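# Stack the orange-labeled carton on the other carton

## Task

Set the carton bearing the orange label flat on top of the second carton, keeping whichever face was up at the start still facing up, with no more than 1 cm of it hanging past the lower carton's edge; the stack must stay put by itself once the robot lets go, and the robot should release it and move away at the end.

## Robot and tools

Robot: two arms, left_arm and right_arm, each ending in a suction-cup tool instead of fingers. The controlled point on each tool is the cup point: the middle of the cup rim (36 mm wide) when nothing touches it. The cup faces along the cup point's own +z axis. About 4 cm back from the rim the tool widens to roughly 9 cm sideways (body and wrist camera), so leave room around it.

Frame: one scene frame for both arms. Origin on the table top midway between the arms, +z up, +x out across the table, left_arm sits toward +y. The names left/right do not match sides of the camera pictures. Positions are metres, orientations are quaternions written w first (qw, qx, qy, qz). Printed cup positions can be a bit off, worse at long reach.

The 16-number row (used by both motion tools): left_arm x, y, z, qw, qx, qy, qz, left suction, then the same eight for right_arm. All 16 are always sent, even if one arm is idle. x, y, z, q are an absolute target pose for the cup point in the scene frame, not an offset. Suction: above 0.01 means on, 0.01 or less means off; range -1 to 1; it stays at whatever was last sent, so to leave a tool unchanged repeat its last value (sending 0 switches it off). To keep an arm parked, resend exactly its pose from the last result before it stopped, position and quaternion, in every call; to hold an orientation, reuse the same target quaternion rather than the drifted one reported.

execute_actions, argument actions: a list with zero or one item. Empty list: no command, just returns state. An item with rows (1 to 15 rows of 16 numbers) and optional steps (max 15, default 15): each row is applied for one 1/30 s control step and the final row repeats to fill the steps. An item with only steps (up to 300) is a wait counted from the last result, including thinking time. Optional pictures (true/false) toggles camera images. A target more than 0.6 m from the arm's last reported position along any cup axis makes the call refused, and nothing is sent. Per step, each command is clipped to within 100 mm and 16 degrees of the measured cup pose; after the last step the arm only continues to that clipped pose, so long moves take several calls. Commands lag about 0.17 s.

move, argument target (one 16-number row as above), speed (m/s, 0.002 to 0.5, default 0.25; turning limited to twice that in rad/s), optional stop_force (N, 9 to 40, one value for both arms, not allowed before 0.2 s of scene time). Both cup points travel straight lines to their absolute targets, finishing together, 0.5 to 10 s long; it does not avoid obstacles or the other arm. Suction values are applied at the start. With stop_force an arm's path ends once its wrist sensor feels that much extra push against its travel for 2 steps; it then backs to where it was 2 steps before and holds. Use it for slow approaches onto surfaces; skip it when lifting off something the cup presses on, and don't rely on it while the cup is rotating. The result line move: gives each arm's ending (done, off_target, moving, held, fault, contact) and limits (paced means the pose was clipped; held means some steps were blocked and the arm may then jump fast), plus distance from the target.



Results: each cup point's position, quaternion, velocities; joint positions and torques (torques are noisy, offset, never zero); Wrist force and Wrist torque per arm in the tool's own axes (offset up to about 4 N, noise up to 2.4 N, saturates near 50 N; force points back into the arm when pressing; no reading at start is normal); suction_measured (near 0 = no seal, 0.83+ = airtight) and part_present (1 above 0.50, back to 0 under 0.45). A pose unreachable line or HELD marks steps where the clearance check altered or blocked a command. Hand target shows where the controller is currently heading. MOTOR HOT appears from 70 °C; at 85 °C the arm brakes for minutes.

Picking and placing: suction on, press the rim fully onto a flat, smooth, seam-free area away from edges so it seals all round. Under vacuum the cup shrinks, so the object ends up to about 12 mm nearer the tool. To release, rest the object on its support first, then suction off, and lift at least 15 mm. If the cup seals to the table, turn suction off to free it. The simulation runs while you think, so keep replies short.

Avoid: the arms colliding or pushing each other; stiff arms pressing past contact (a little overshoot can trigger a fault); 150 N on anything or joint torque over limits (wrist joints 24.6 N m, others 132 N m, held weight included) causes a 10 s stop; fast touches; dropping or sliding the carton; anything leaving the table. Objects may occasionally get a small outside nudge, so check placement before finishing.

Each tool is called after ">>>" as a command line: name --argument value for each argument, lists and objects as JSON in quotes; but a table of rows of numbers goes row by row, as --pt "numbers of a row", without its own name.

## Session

>>> execute_actions --actions '[]'

Scene clock: 0.00 s of 5500.00 s.
left_arm: end_effector_position=(+0.4452, +0.5304, +0.4094) suction_measured=0.01 part_present=0 end_effector_quat_wxyz=(-0.000, -0.047, +0.999, -0.000) end_effector_velocity=(-0.000, -0.000, -0.000) end_effector_angular_velocity=(-0.001, +0.001, -0.000) | right_arm: end_effector_position=(+0.4623, -0.4269, +0.4099) suction_measured=0.00 part_present=0 end_effector_quat_wxyz=(+0.001, +0.083, +0.997, -0.000) end_effector_velocity=(+0.000, -0.000, +0.000) end_effector_angular_velocity=(-0.000, -0.000, -0.002)
Joint positions: left_arm=[-0.314 -1.747  1.518 -1.342 -1.572  1.253] | right_arm=[ 3.458 -1.396 -1.516 -1.798  1.569  1.887]
Joint velocities: left_arm=[-0.     0.    -0.     0.001 -0.001 -0.   ] | right_arm=[-0.    -0.     0.001 -0.    -0.     0.001]
Joint torques (N m, as the arm reports them, + toward a larger angle): no reading
Motor temperatures (°C, as the motors report them): left_arm=[28 24 27 33 39 31] | right_arm=[24 25 25 34 35 31]
Wrist force (N, on the end effector, along its own x y z axes, offset not removed): no reading
Wrist torque (N m, same axes, about the end effector's origin, offset not removed): no reading
Hand target (left_arm): +0.445, +0.530, +0.409; -0.000, -0.047, +0.999, -0.000
Hand target (right_arm): +0.462, -0.427, +0.410; +0.001, +0.083, +0.997, -0.000

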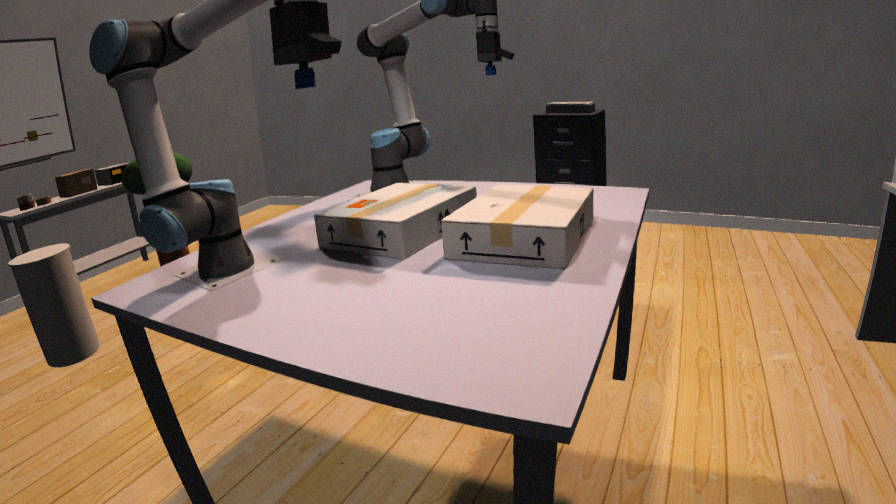

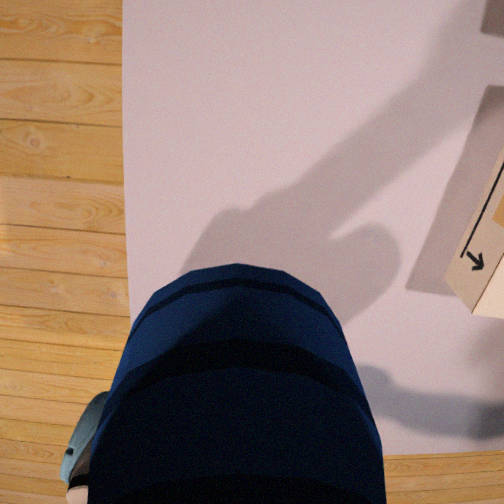

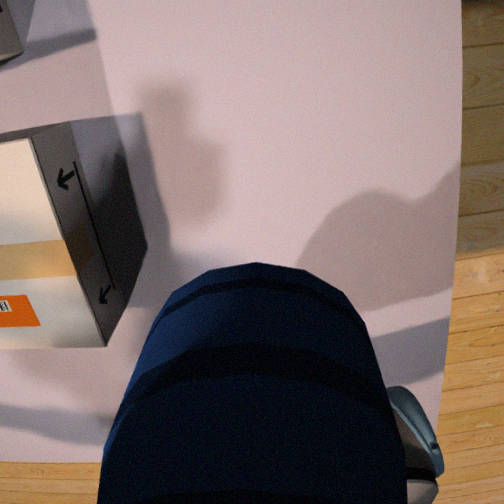

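>>> move --target '[0.33,0.17,0.17,0,0,1,0,-1, 0.33,-0.14,0.17,0,0,1,0,-1]' --speed 0.4

>>> move --target '[0.68,0.17,0.17,0,0,1,0,-1, 0.68,-0.14,0.17,0,0,1,0,-1]' --speed 0.35

Scene clock: 2.87 s of 5500.00 s.
left_arm: end_effector_position=(+0.3308, +0.1702, +0.1701) suction_measured=0.01 part_present=0 end_effector_quat_wxyz=(-0.000, -0.000, +1.000, +0.000) end_effector_velocity=(+0.000, -0.001, -0.000) end_effector_angular_velocity=(-0.000, +0.001, +0.001) | right_arm: end_effector_position=(+0.3303, -0.1393, +0.1700) suction_measured=0.00 part_present=0 end_effector_quat_wxyz=(-0.000, +0.000, +1.000, +0.001) end_effector_velocity=(-0.000, +0.001, -0.001) end_effector_angular_velocity=(-0.000, -0.000, -0.001)
Joint positions: left_arm=[-1.192 -1.646  2.054 -1.978 -1.571  0.47 ] | right_arm=[ 4.321 -1.26  -2.238 -1.213  1.572  2.584]
Joint velocities: left_arm=[-0.     0.003 -0.001 -0.002 -0.001 -0.001] | right_arm=[ 0.002 -0.002 -0.001  0.003 -0.     0.003]
Joint torques (N m, as the arm reports them, + toward a larger angle): left_arm=[ -9.   -11.5  -36.    -4.66   2.45  -2.21] | right_arm=[ 8.41 -3.79 17.13  4.57 -1.45  1.07]
Motor temperatures (°C, as the motors report them): left_arm=[28 24 27 33 39 31] | right_arm=[24 25 25 34 35 31]
Wrist force (N, on the end effector, along its own x y z axes, offset not removed): left_arm=[-0.4 -1.9 1.3] | right_arm=[-0.5 -0.9 -0.9]
Wrist torque (N m, same axes, about the end effector's origin, offset not removed): left_arm=[-0.49 0.03 -0.16] | right_arm=[-0.29 -0.13 -0.07]
Hand target (left_arm): +0.331, +0.170, +0.170; -0.000, -0.000, +1.000, +0.000
Hand target (right_arm): +0.330, -0.139, +0.170; -0.000, -0.000, +1.000, +0.001
Off the commanded pose (left_arm): 0.001 m, 0 deg.
Off the commanded pose (right_arm): 0.001 m, 0 deg.
move: done

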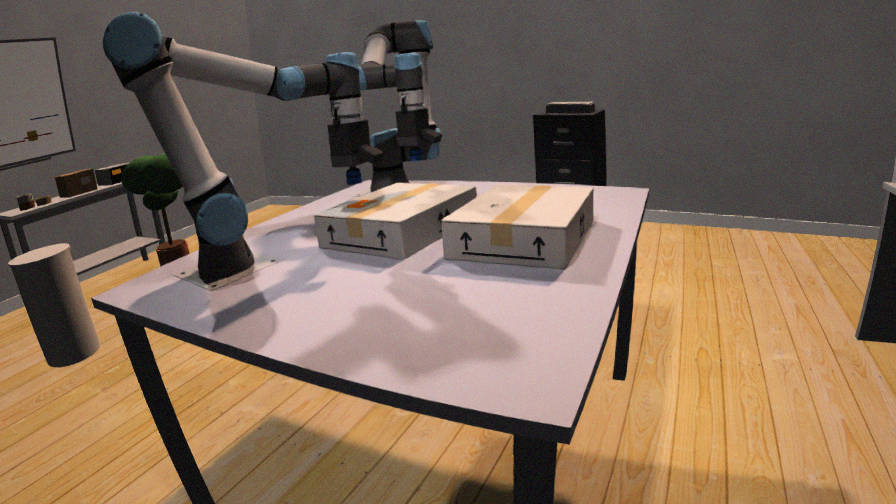

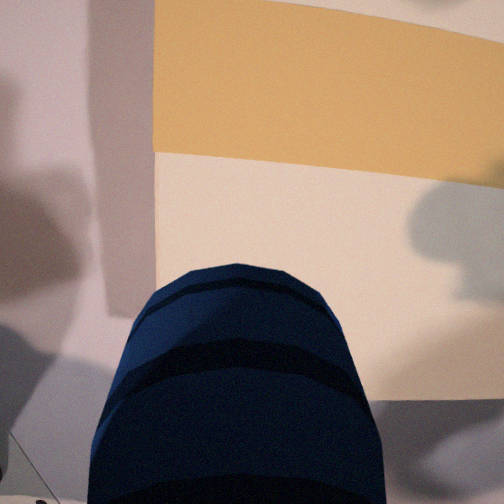

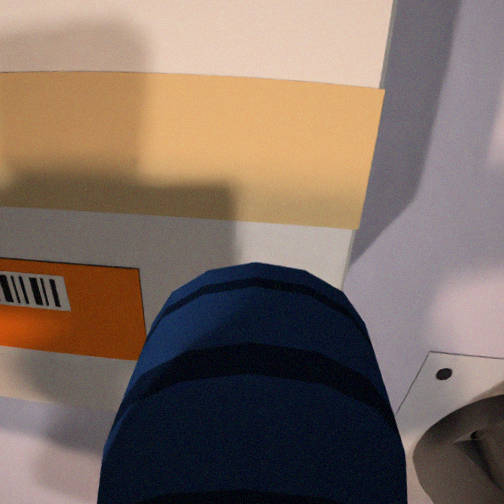

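Scene clock: 4.47 s of 5500.00 s.
left_arm: end_effector_position=(+0.6798, +0.1704, +0.1704) suction_measured=0.01 part_present=0 end_effector_quat_wxyz=(+0.000, -0.000, +1.000, -0.000) end_effector_velocity=(+0.001, +0.000, -0.000) end_effector_angular_velocity=(+0.000, +0.005, +0.001) | right_arm: end_effector_position=(+0.6800, -0.1405, +0.1701) suction_measured=0.00 part_present=0 end_effector_quat_wxyz=(+0.000, +0.000, +1.000, -0.001) end_effector_velocity=(+0.001, -0.000, +0.001) end_effector_angular_velocity=(+0.000, +0.001, +0.000)
Joint positions: left_arm=[-0.725 -0.972  1.185 -1.784 -1.571  0.937] | right_arm=[ 3.831 -2.029 -1.405 -1.279  1.569  2.093]
Joint velocities: left_arm=[ 0.002  0.005 -0.009  0.008 -0.003  0.001] | right_arm=[-0.001 -0.003  0.006 -0.004  0.001 -0.002]
Joint torques (N m, as the arm reports them, + toward a larger angle): left_arm=[ 10.79 -37.76 -37.37  -0.15  -2.24   1.98] | right_arm=[-5.52 30.13 31.94  1.21  1.54 -1.17]
Motor temperatures (°C, as the motors report them): left_arm=[28 24 27 33 39 31] | right_arm=[24 25 25 34 35 31]
Wrist force (N, on the end effector, along its own x y z axes, offset not removed): left_arm=[-0.8 -2.3 2.6] | right_arm=[-1.7 0.9 -3.1]
Wrist torque (N m, same axes, about the end effector's origin, offset not removed): left_arm=[-0.62 -0.03 -0.18] | right_arm=[0.13 0.15 -0.04]
Hand target (left_arm): +0.680, +0.170, +0.170; +0.000, +0.000, +1.000, -0.000
Hand target (right_arm): +0.680, -0.140, +0.170; +0.000, -0.000, +1.000, -0.001
Off the commanded pose (left_arm): 0.001 m, 0 deg.
Off the commanded pose (right_arm): 0.000 m, 0 deg.
move: done

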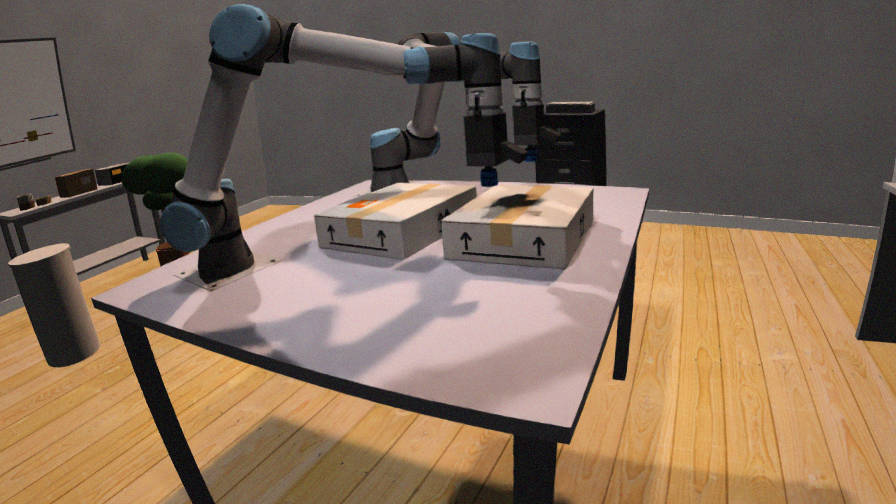

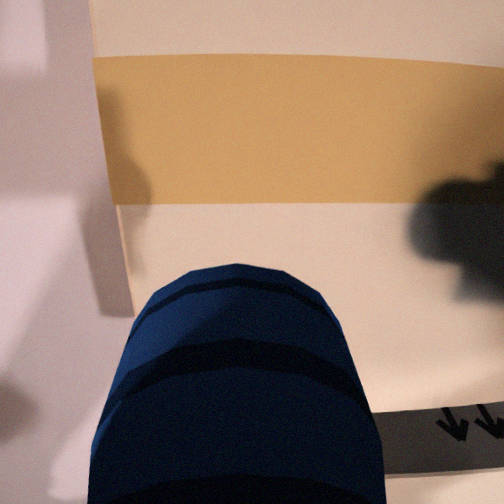

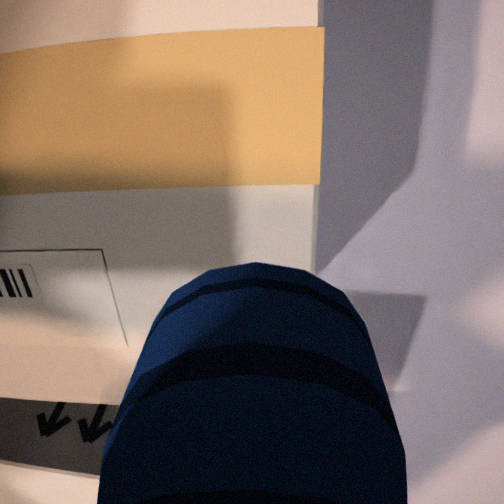

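>>> move --target '[0.661,0.1875,0.17,0,0,1,0,-1, 0.6975,-0.1235,0.17,0,0,1,0,-1]' --speed 0.2

Scene clock: 6.77 s of 5500.00 s.
left_arm: end_effector_position=(+0.6610, +0.1874, +0.1700) suction_measured=0.01 part_present=0 end_effector_quat_wxyz=(-0.000, +0.000, +1.000, -0.000) end_effector_velocity=(-0.002, +0.001, -0.001) end_effector_angular_velocity=(+0.000, +0.002, -0.000) | right_arm: end_effector_position=(+0.6974, -0.1236, +0.1700) suction_measured=0.00 part_present=0 end_effector_quat_wxyz=(+0.000, +0.000, +1.000, +0.000) end_effector_velocity=(+0.001, +0.000, -0.000) end_effector_angular_velocity=(-0.000, +0.001, -0.002)
Joint positions: left_arm=[-0.721 -1.032  1.281 -1.82  -1.571  0.941] | right_arm=[ 3.839 -2.08  -1.327 -1.305  1.571  2.102]
Joint velocities: left_arm=[ 0.    -0.003  0.007 -0.002 -0.001  0.001] | right_arm=[-0.001 -0.003  0.004 -0.002  0.     0.001]
Joint torques (N m, as the arm reports them, + toward a larger angle): left_arm=[ 11.08 -49.55 -10.19  -4.62  -0.08   1.82] | right_arm=[ 6.45 32.74 32.47  1.18  1.64  1.41]
Motor temperatures (°C, as the motors report them): left_arm=[28 24 27 33 39 31] | right_arm=[24 25 25 34 35 31]
Wrist force (N, on the end effector, along its own x y z axes, offset not removed): left_arm=[0.6 -3.0 4.2] | right_arm=[-2.1 -0.6 -2.2]
Wrist torque (N m, same axes, about the end effector's origin, offset not removed): left_arm=[-0.62 -0.34 -0.07] | right_arm=[-0.18 0.22 -0.16]
Hand target (left_arm): +0.661, +0.187, +0.170; +0.000, -0.000, +1.000, +0.000
Hand target (right_arm): +0.697, -0.124, +0.170; +0.000, +0.000, +1.000, +0.000
Off the commanded pose (left_arm): 0.000 m, 0 deg.
Off the commanded pose (right_arm): 0.000 m, 0 deg.
move: done

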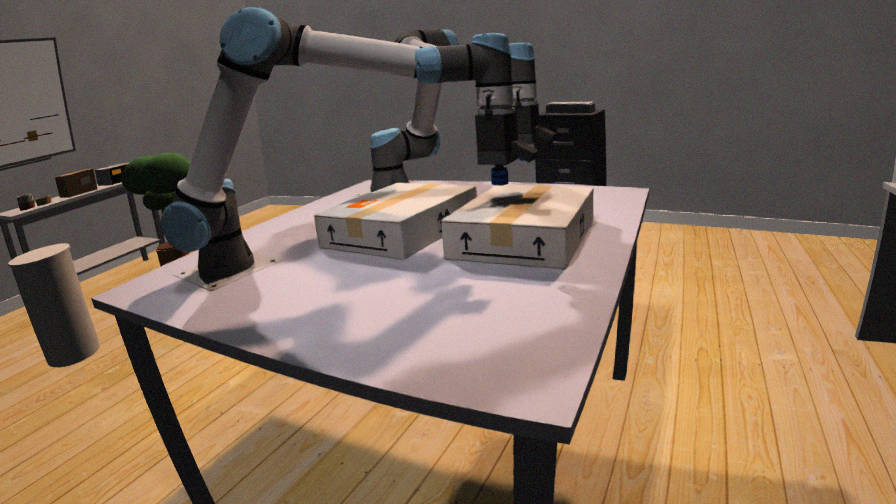

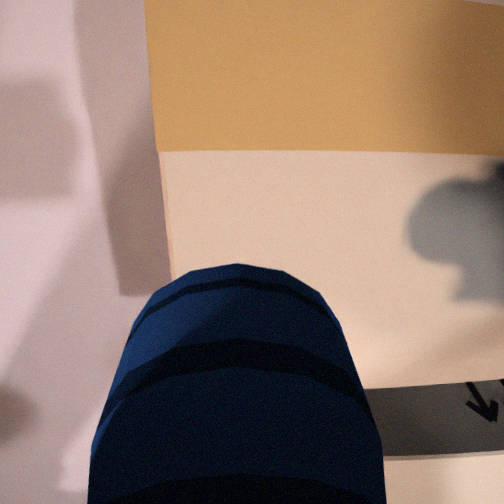

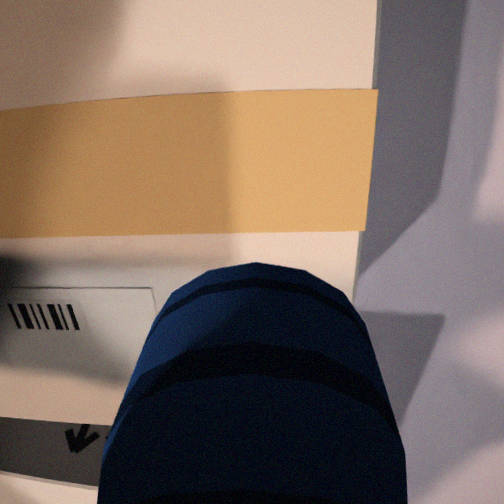

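>>> move --target '[0.358,0.159,0.115,0,0,1,0,-1, 0.336,-0.141,0.115,0,0,1,0,-1]' --speed 0.35

>>> move --target '[0.358,0.159,0.07,0,0,1,0,-1, 0.336,-0.141,0.07,0,0,1,0,-1]' --speed 0.015 --stop_force 10

Scene clock: 11.37 s of 5500.00 s.
left_arm: end_effector_position=(+0.3582, +0.1586, +0.1147) suction_measured=0.01 part_present=0 end_effector_quat_wxyz=(-0.000, +0.000, +1.000, +0.000) end_effector_velocity=(-0.001, +0.001, -0.000) end_effector_angular_velocity=(+0.001, -0.001, +0.000) | right_arm: end_effector_position=(+0.3361, -0.1405, +0.1148) suction_measured=0.00 part_present=0 end_effector_quat_wxyz=(-0.000, -0.000, +1.000, +0.001) end_effector_velocity=(-0.001, +0.000, +0.000) end_effector_angular_velocity=(+0.000, -0.001, -0.000)
Joint positions: left_arm=[-1.15  -1.509  2.078 -2.139 -1.571  0.512] | right_arm=[ 4.305 -1.347 -2.334 -1.03   1.572  2.568]
Joint velocities: left_arm=[-0.001 -0.001  0.002 -0.     0.001 -0.001] | right_arm=[ 0.003  0.003 -0.002 -0.001 -0.001  0.004]
Joint torques (N m, as the arm reports them, + toward a larger angle): left_arm=[ -8.56 -29.02  -8.12  -4.51   2.31  -2.3 ] | right_arm=[ 6.96 26.6  15.37  1.23 -1.36  1.24]
Motor temperatures (°C, as the motors report them): left_arm=[28 24 27 33 39 31] | right_arm=[24 25 25 34 35 31]
Wrist force (N, on the end effector, along its own x y z axes, offset not removed): left_arm=[-0.9 -1.2 3.5] | right_arm=[-0.5 1.2 -3.0]
Wrist torque (N m, same axes, about the end effector's origin, offset not removed): left_arm=[-0.31 0.01 -0.12] | right_arm=[0.16 0.00 -0.06]
Hand target (left_arm): +0.358, +0.159, +0.115; -0.000, +0.000, +1.000, +0.000
Hand target (right_arm): +0.336, -0.140, +0.115; -0.000, -0.000, +1.000, +0.001
Off the commanded pose (left_arm): 0.001 m, 0 deg.
Off the commanded pose (right_arm): 0.001 m, 0 deg.
move: done

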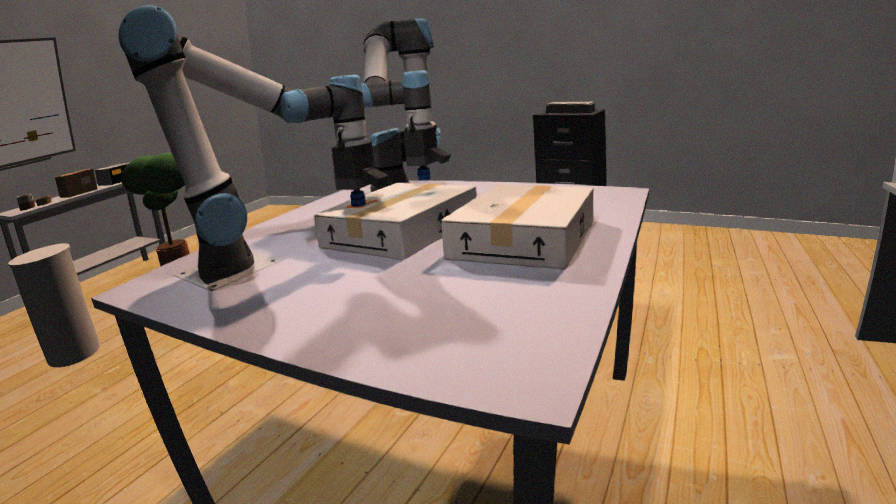

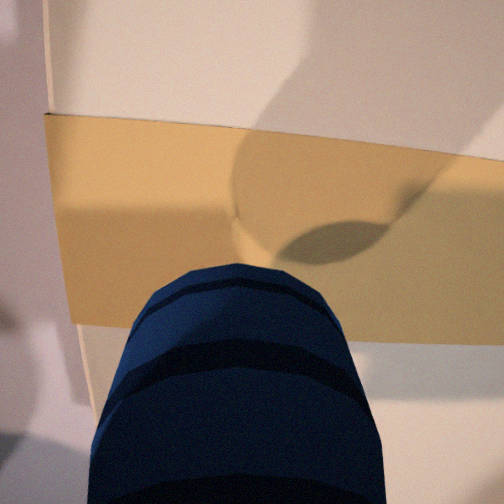

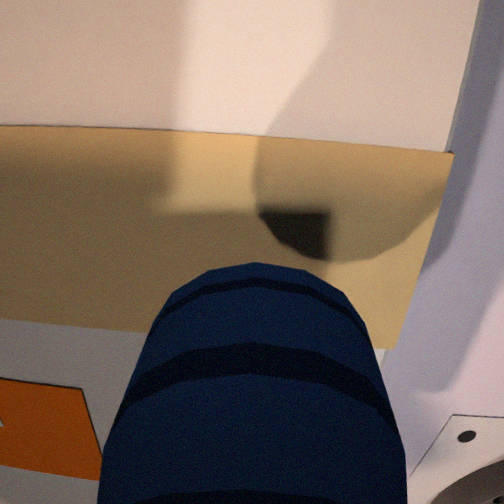

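Scene clock: 13.87 s of 5500.00 s.
left_arm: end_effector_position=(+0.3581, +0.1588, +0.0864) suction_measured=0.01 part_present=0 end_effector_quat_wxyz=(-0.000, -0.000, +1.000, +0.000) end_effector_velocity=(+0.000, -0.001, +0.001) end_effector_angular_velocity=(-0.002, -0.001, +0.000) | right_arm: end_effector_position=(+0.3360, -0.1409, +0.0825) suction_measured=0.00 part_present=0 end_effector_quat_wxyz=(-0.000, +0.000, +1.000, -0.000) end_effector_velocity=(-0.000, +0.000, +0.003) end_effector_angular_velocity=(-0.001, +0.001, -0.000)
Joint positions: left_arm=[-1.15  -1.466  2.118 -2.223 -1.571  0.512] | right_arm=[ 4.305 -1.407 -2.389 -0.917  1.571  2.568]
Joint velocities: left_arm=[ 0.    -0.    -0.002 -0.    -0.    -0.   ] | right_arm=[ 0.001  0.006  0.006 -0.013  0.     0.001]
Joint torques (N m, as the arm reports them, + toward a larger angle): left_arm=[ 11.8  -25.61 -29.28   0.72   2.35   1.44] | right_arm=[-5.82 24.8  24.18  0.02 -0.92  1.14]
Motor temperatures (°C, as the motors report them): left_arm=[28 24 27 33 39 31] | right_arm=[24 25 25 34 35 31]
Wrist force (N, on the end effector, along its own x y z axes, offset not removed): left_arm=[-0.7 -0.2 -6.5] | right_arm=[-0.3 0.9 -14.0]
Wrist torque (N m, same axes, about the end effector's origin, offset not removed): left_arm=[-0.18 -0.06 -0.08] | right_arm=[0.05 -0.01 -0.07]
Hand target (left_arm): +0.358, +0.159, +0.086; -0.000, -0.000, +1.000, +0.000
Hand target (right_arm): +0.336, -0.141, +0.083; -0.000, -0.000, +1.000, +0.000
Off the commanded pose (left_arm): 0.016 m, 0 deg.
Off the commanded pose (right_arm): 0.013 m, 0 deg.
move: contact (left_arm, right_arm)

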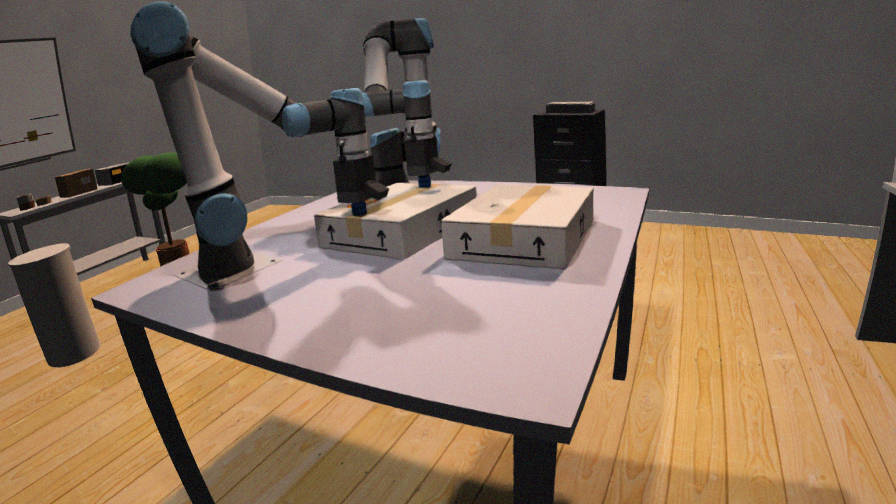

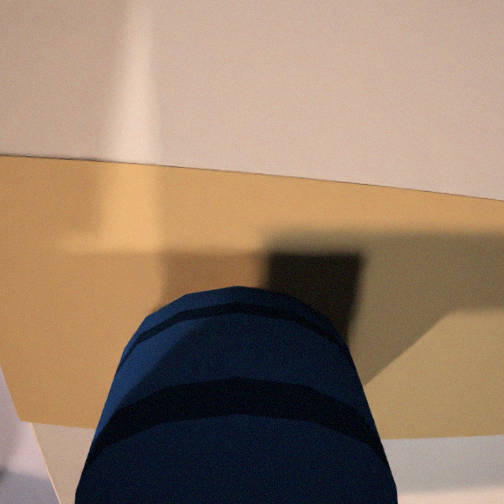

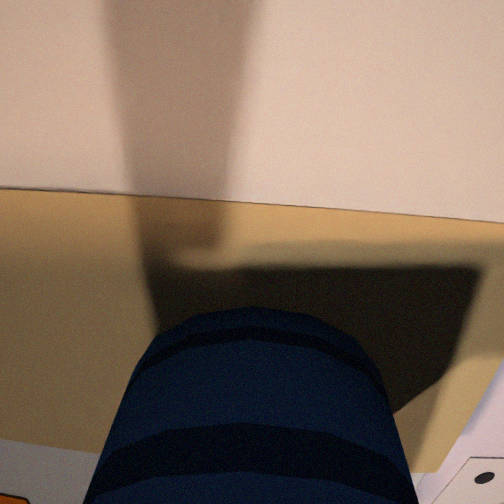

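>>> execute_actions --actions '[{"rows": [[0.358,0.159,0.084,0,0,1,0,1, 0.336,-0.141,0.0825,0,0,1,0,1]], "steps": 15}]' --pictures false

>>> move --target '[0.358,0.159,0.21,0,0,1,0,1, 0.336,-0.141,0.21,0,0,1,0,1]' --speed 0.1

Scene clock: 15.83 s of 5500.00 s.
left_arm: end_effector_position=(+0.3580, +0.1590, +0.0840) suction_measured=0.95 part_present=1 end_effector_quat_wxyz=(+0.000, -0.000, +1.000, -0.000) end_effector_velocity=(+0.000, -0.000, +0.000) end_effector_angular_velocity=(-0.000, -0.000, -0.000) | right_arm: end_effector_position=(+0.3360, -0.1410, +0.0825) suction_measured=0.91 part_present=1 end_effector_quat_wxyz=(+0.000, +0.000, +1.000, +0.000) end_effector_velocity=(+0.000, -0.000, +0.000) end_effector_angular_velocity=(+0.000, -0.000, +0.001)
Joint positions: left_arm=[-1.15  -1.462  2.122 -2.231 -1.571  0.512] | right_arm=[ 4.305 -1.407 -2.389 -0.917  1.571  2.568]
Joint velocities: left_arm=[-0.     0.    -0.001  0.     0.     0.   ] | right_arm=[-0.     0.001 -0.    -0.    -0.    -0.001]
Joint torques (N m, as the arm reports them, + toward a larger angle): left_arm=[  8.25 -21.51 -11.13  -5.8    1.99   0.33] | right_arm=[-3.69  3.32 20.03  5.77 -1.56  1.2 ]
Motor temperatures (°C, as the motors report them): left_arm=[28 24 27 33 39 31] | right_arm=[24 25 25 34 35 31]
Wrist force (N, on the end effector, along its own x y z axes, offset not removed): left_arm=[-2.3 -1.2 14.8] | right_arm=[-1.2 0.9 9.9]
Wrist torque (N m, same axes, about the end effector's origin, offset not removed): left_arm=[-0.26 0.34 -0.19] | right_arm=[-0.13 0.15 -0.14]
Hand target (left_arm): +0.358, +0.159, +0.084; -0.000, +0.000, +1.000, -0.000
Hand target (right_arm): +0.336, -0.141, +0.083; -0.000, +0.000, +1.000, +0.000
Off the commanded pose (left_arm): 0.000 m, 0 deg.
Off the commanded pose (right_arm): 0.000 m, 0 deg.
Steps of this call (steps 1 to 44: nothing new was sent; steps 45 to 59: all 15 steps of this action). Readings (end_effector_position | what the end effector reports):
45: left_arm (+0.3581, +0.1588, +0.0864) | right_arm (+0.3361, -0.1408, +0.0830) | left_arm suction_measured=0.18 part_present=0 | right_arm suction_measured=0.11 part_present=0
46: left_arm (+0.3581, +0.1588, +0.0860) | right_arm (+0.3360, -0.1408, +0.0830) | left_arm suction_measured=0.38 part_present=0 | right_arm suction_measured=0.35 part_present=0
48: left_arm (+0.3580, +0.1589, +0.0849) | right_arm (+0.3360, -0.1409, +0.0828) | left_arm suction_measured=0.62 part_present=1 | right_arm suction_measured=0.62 part_present=1
52: left_arm (+0.3580, +0.1590, +0.0842) | right_arm (+0.3360, -0.1410, +0.0826) | left_arm suction_measured=0.86 part_present=1 | right_arm suction_measured=0.84 part_present=1
59: the state above

Scene clock: 17.73 s of 5500.00 s.
left_arm: end_effector_position=(+0.3579, +0.1592, +0.2099) suction_measured=0.95 part_present=1 end_effector_quat_wxyz=(+0.000, +0.000, +1.000, +0.000) end_effector_velocity=(+0.000, +0.000, +0.001) end_effector_angular_velocity=(+0.000, -0.000, +0.001) | right_arm: end_effector_position=(+0.3359, -0.1412, +0.2100) suction_measured=0.93 part_present=1 end_effector_quat_wxyz=(-0.000, +0.000, +1.000, +0.000) end_effector_velocity=(-0.000, +0.000, +0.002) end_effector_angular_velocity=(-0.000, -0.001, +0.001)
Joint positions: left_arm=[-1.15  -1.615  1.917 -1.873 -1.571  0.512] | right_arm=[ 4.305 -1.237 -2.145 -1.33   1.571  2.568]
Joint velocities: left_arm=[ 0.001 -0.001 -0.002  0.003  0.    -0.   ] | right_arm=[ 0.001  0.001  0.004 -0.005 -0.001  0.   ]
Joint torques (N m, as the arm reports them, + toward a larger angle): left_arm=[ -9.53 -30.84 -42.11  -1.96   1.57   0.11] | right_arm=[ 7.69 29.92 40.68  3.17 -1.25  1.25]
Motor temperatures (°C, as the motors report them): left_arm=[28 24 27 33 39 31] | right_arm=[24 25 25 34 35 31]
Wrist force (N, on the end effector, along its own x y z axes, offset not removed): left_arm=[-0.7 -0.1 15.8] | right_arm=[0.7 -0.3 11.7]
Wrist torque (N m, same axes, about the end effector's origin, offset not removed): left_arm=[-0.40 0.02 -0.12] | right_arm=[0.05 0.04 -0.14]
Hand target (left_arm): +0.358, +0.159, +0.210; +0.000, +0.000, +1.000, -0.000
Hand target (right_arm): +0.336, -0.141, +0.210; +0.000, -0.000, +1.000, +0.000
Off the commanded pose (left_arm): 0.000 m, 0 deg.
Off the commanded pose (right_arm): 0.000 m, 0 deg.
move: done

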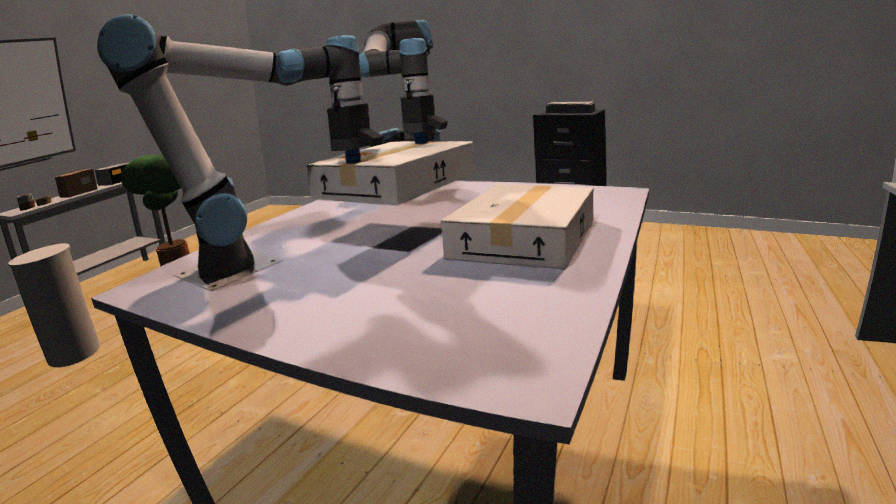

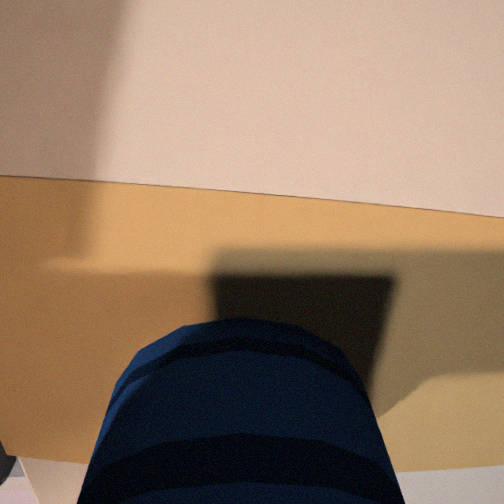

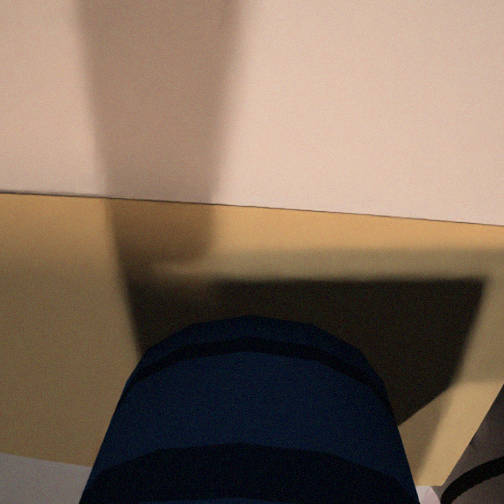

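>>> move --target '[0.6921,0.1762,0.21,0,-0.0485,0.9988,0,1, 0.6993,-0.1246,0.21,0,-0.0485,0.9988,0,1]' --speed 0.15

>>> move --target '[0.6921,0.1762,0.176,0,-0.0485,0.9988,0,1, 0.6993,-0.1246,0.176,0,-0.0485,0.9988,0,1]' --speed 0.04 --stop_force 12

>>> move --target '[0.6921,0.1762,0.145,0,-0.0485,0.9988,0,1, 0.6993,-0.1246,0.145,0,-0.0485,0.9988,0,1]' --speed 0.008 --stop_force 12

Scene clock: 22.27 s of 5500.00 s.
left_arm: end_effector_position=(+0.6920, +0.1766, +0.2103) suction_measured=0.95 part_present=1 end_effector_quat_wxyz=(+0.000, -0.049, +0.999, -0.000) end_effector_velocity=(-0.000, -0.001, -0.000) end_effector_angular_velocity=(-0.000, +0.003, -0.002) | right_arm: end_effector_position=(+0.6993, -0.1251, +0.2101) suction_measured=0.93 part_present=1 end_effector_quat_wxyz=(+0.000, -0.048, +0.999, -0.001) end_effector_velocity=(+0.001, +0.000, +0.000) end_effector_angular_velocity=(+0.000, +0.001, -0.001)
Joint positions: left_arm=[-0.708 -0.967  1.073 -1.677 -1.571  0.856] | right_arm=[ 3.836 -2.062 -1.25  -1.401  1.569  2.002]
Joint velocities: left_arm=[-0.001  0.003 -0.005  0.005 -0.002  0.001] | right_arm=[-0.001 -0.003  0.005 -0.003  0.001  0.001]
Joint torques (N m, as the arm reports them, + toward a larger angle): left_arm=[  5.84 -48.8  -44.09  -2.22  -3.67   2.04] | right_arm=[-0.74 42.77 41.31  3.86  3.1  -1.18]
Motor temperatures (°C, as the motors report them): left_arm=[28 24 27 33 39 31] | right_arm=[24 25 25 34 35 31]
Wrist force (N, on the end effector, along its own x y z axes, offset not removed): left_arm=[0.2 6.9 13.9] | right_arm=[0.4 -4.9 12.0]
Wrist torque (N m, same axes, about the end effector's origin, offset not removed): left_arm=[-0.16 -0.17 -0.05] | right_arm=[0.19 0.02 -0.09]
Hand target (left_arm): +0.692, +0.177, +0.210; +0.000, -0.049, +0.999, -0.000
Hand target (right_arm): +0.699, -0.125, +0.210; +0.000, -0.049, +0.999, -0.001
Off the commanded pose (left_arm): 0.001 m, 0 deg.
Off the commanded pose (right_arm): 0.001 m, 0 deg.
move: done

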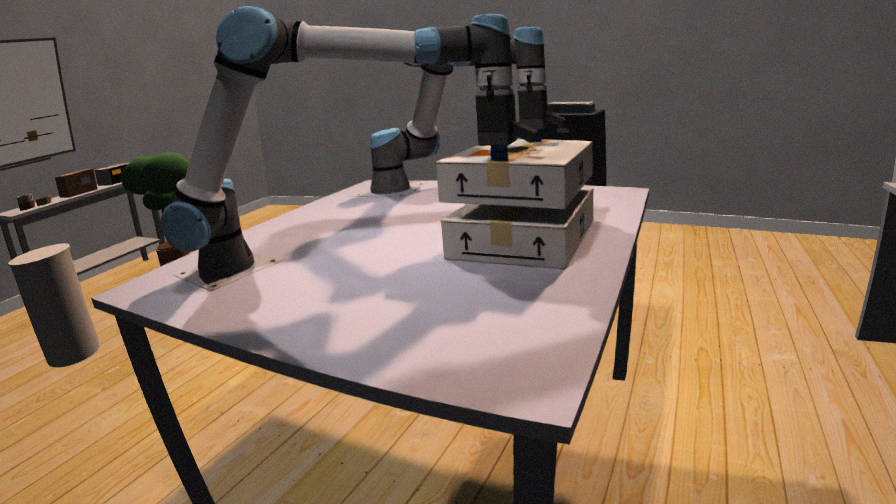

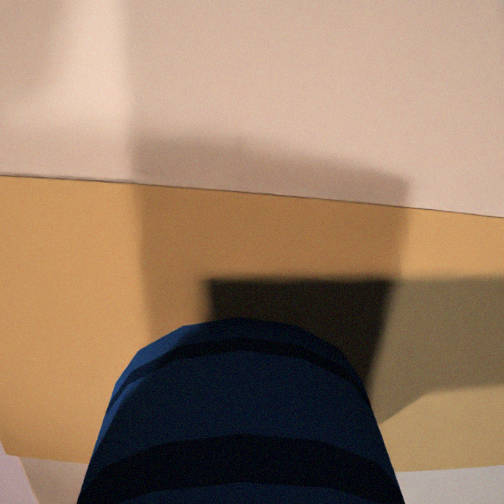

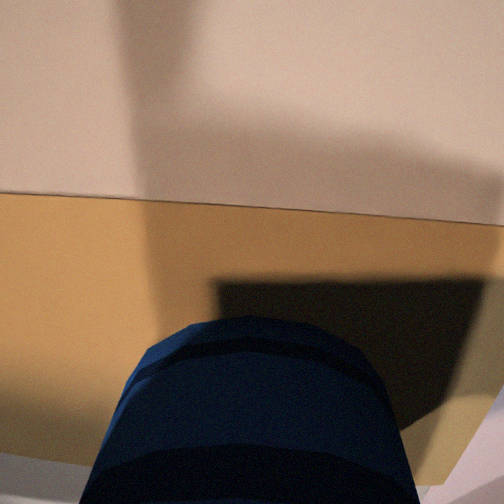

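Scene clock: 23.47 s of 5500.00 s.
left_arm: end_effector_position=(+0.6921, +0.1762, +0.1761) suction_measured=0.95 part_present=1 end_effector_quat_wxyz=(+0.000, -0.049, +0.999, -0.000) end_effector_velocity=(-0.000, +0.000, -0.001) end_effector_angular_velocity=(+0.001, -0.000, -0.000) | right_arm: end_effector_position=(+0.6994, -0.1246, +0.1761) suction_measured=0.93 part_present=1 end_effector_quat_wxyz=(+0.000, -0.048, +0.999, +0.000) end_effector_velocity=(+0.000, +0.000, -0.001) end_effector_angular_velocity=(+0.000, -0.001, -0.000)
Joint positions: left_arm=[-0.708 -0.953  1.138 -1.756 -1.571  0.856] | right_arm=[ 3.836 -2.08  -1.311 -1.321  1.571  2.002]
Joint velocities: left_arm=[ 0.     0.     0.002 -0.002  0.001  0.   ] | right_arm=[ 0.    -0.001 -0.001  0.002 -0.     0.001]
Joint torques (N m, as the arm reports them, + toward a larger angle): left_arm=[-15.98 -48.38 -17.61  -7.28  -4.47  -2.32] | right_arm=[15.97 43.41 26.64  7.4   3.88  1.25]
Motor temperatures (°C, as the motors report them): left_arm=[28 24 27 33 39 31] | right_arm=[24 25 25 34 35 31]
Wrist force (N, on the end effector, along its own x y z axes, offset not removed): left_arm=[-1.6 10.8 13.0] | right_arm=[-0.5 -11.0 12.5]
Wrist torque (N m, same axes, about the end effector's origin, offset not removed): left_arm=[-0.05 0.23 -0.04] | right_arm=[-0.13 0.15 -0.05]
Hand target (left_arm): +0.692, +0.176, +0.176; -0.000, -0.049, +0.999, +0.000
Hand target (right_arm): +0.699, -0.125, +0.176; -0.000, -0.049, +0.999, -0.000
Off the commanded pose (left_arm): 0.000 m, 0 deg.
Off the commanded pose (right_arm): 0.000 m, 0 deg.
move: done

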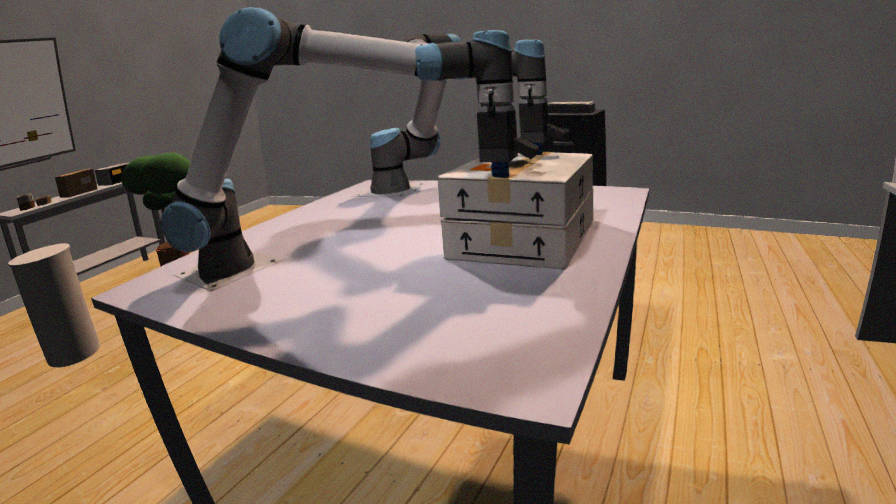

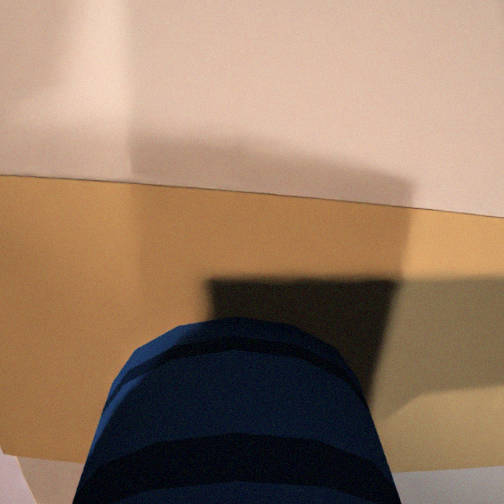

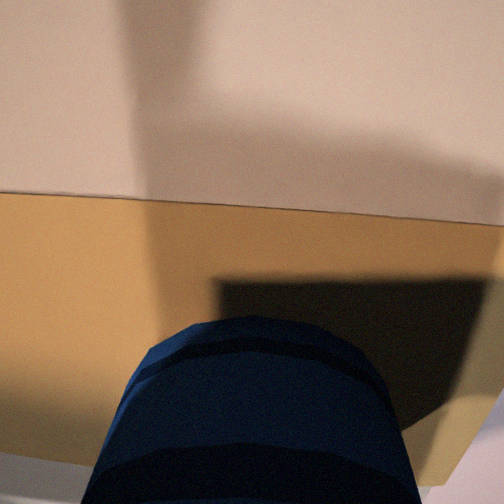

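Scene clock: 24.30 s of 5500.00 s.
left_arm: end_effector_position=(+0.6921, +0.1762, +0.1721) suction_measured=0.95 part_present=1 end_effector_quat_wxyz=(-0.000, -0.049, +0.999, +0.000) end_effector_velocity=(-0.001, -0.001, +0.001) end_effector_angular_velocity=(+0.002, +0.004, -0.001) | right_arm: end_effector_position=(+0.6993, -0.1246, +0.1722) suction_measured=0.93 part_present=1 end_effector_quat_wxyz=(-0.000, -0.048, +0.999, -0.000) end_effector_velocity=(-0.000, +0.000, +0.001) end_effector_angular_velocity=(-0.000, +0.001, +0.001)
Joint positions: left_arm=[-0.708 -0.951  1.145 -1.765 -1.571  0.856] | right_arm=[ 3.836 -2.083 -1.318 -1.312  1.571  2.002]
Joint velocities: left_arm=[-0.001  0.    -0.003  0.007 -0.001  0.   ] | right_arm=[ 0.001 -0.     0.004 -0.005  0.    -0.001]
Joint torques (N m, as the arm reports them, + toward a larger angle): left_arm=[-16.04 -44.41 -34.16  -1.35  -4.32  -2.16] | right_arm=[14.73 43.38 31.74  3.18  3.89  0.78]
Motor temperatures (°C, as the motors report them): left_arm=[28 24 27 33 39 31] | right_arm=[24 25 25 34 35 31]
Wrist force (N, on the end effector, along its own x y z axes, offset not removed): left_arm=[1.2 12.7 -10.4] | right_arm=[3.0 -15.6 -10.5]
Wrist torque (N m, same axes, about the end effector's origin, offset not removed): left_arm=[-0.30 -0.13 -0.17] | right_arm=[-0.41 0.04 -0.07]
Hand target (left_arm): +0.692, +0.176, +0.172; +0.000, -0.049, +0.999, -0.000
Hand target (right_arm): +0.699, -0.125, +0.172; +0.000, -0.048, +0.999, +0.000
Off the commanded pose (left_arm): 0.027 m, 0 deg.
Off the commanded pose (right_arm): 0.027 m, 0 deg.
move: contact (left_arm, right_arm)

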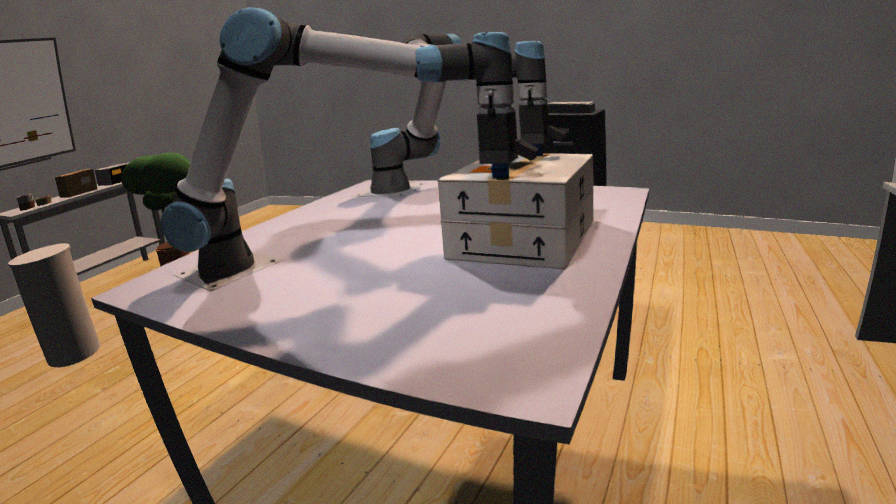

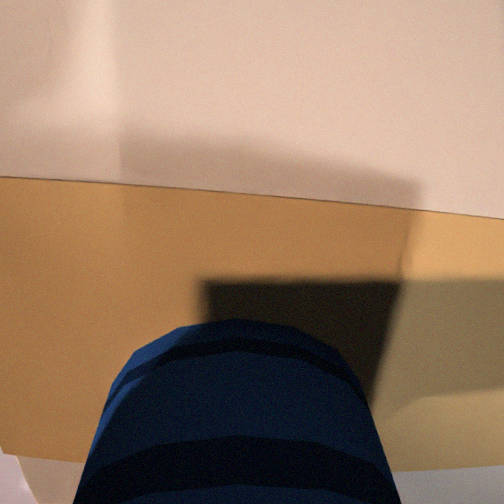

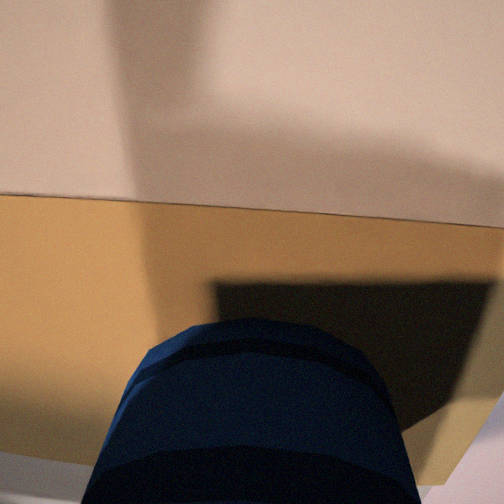

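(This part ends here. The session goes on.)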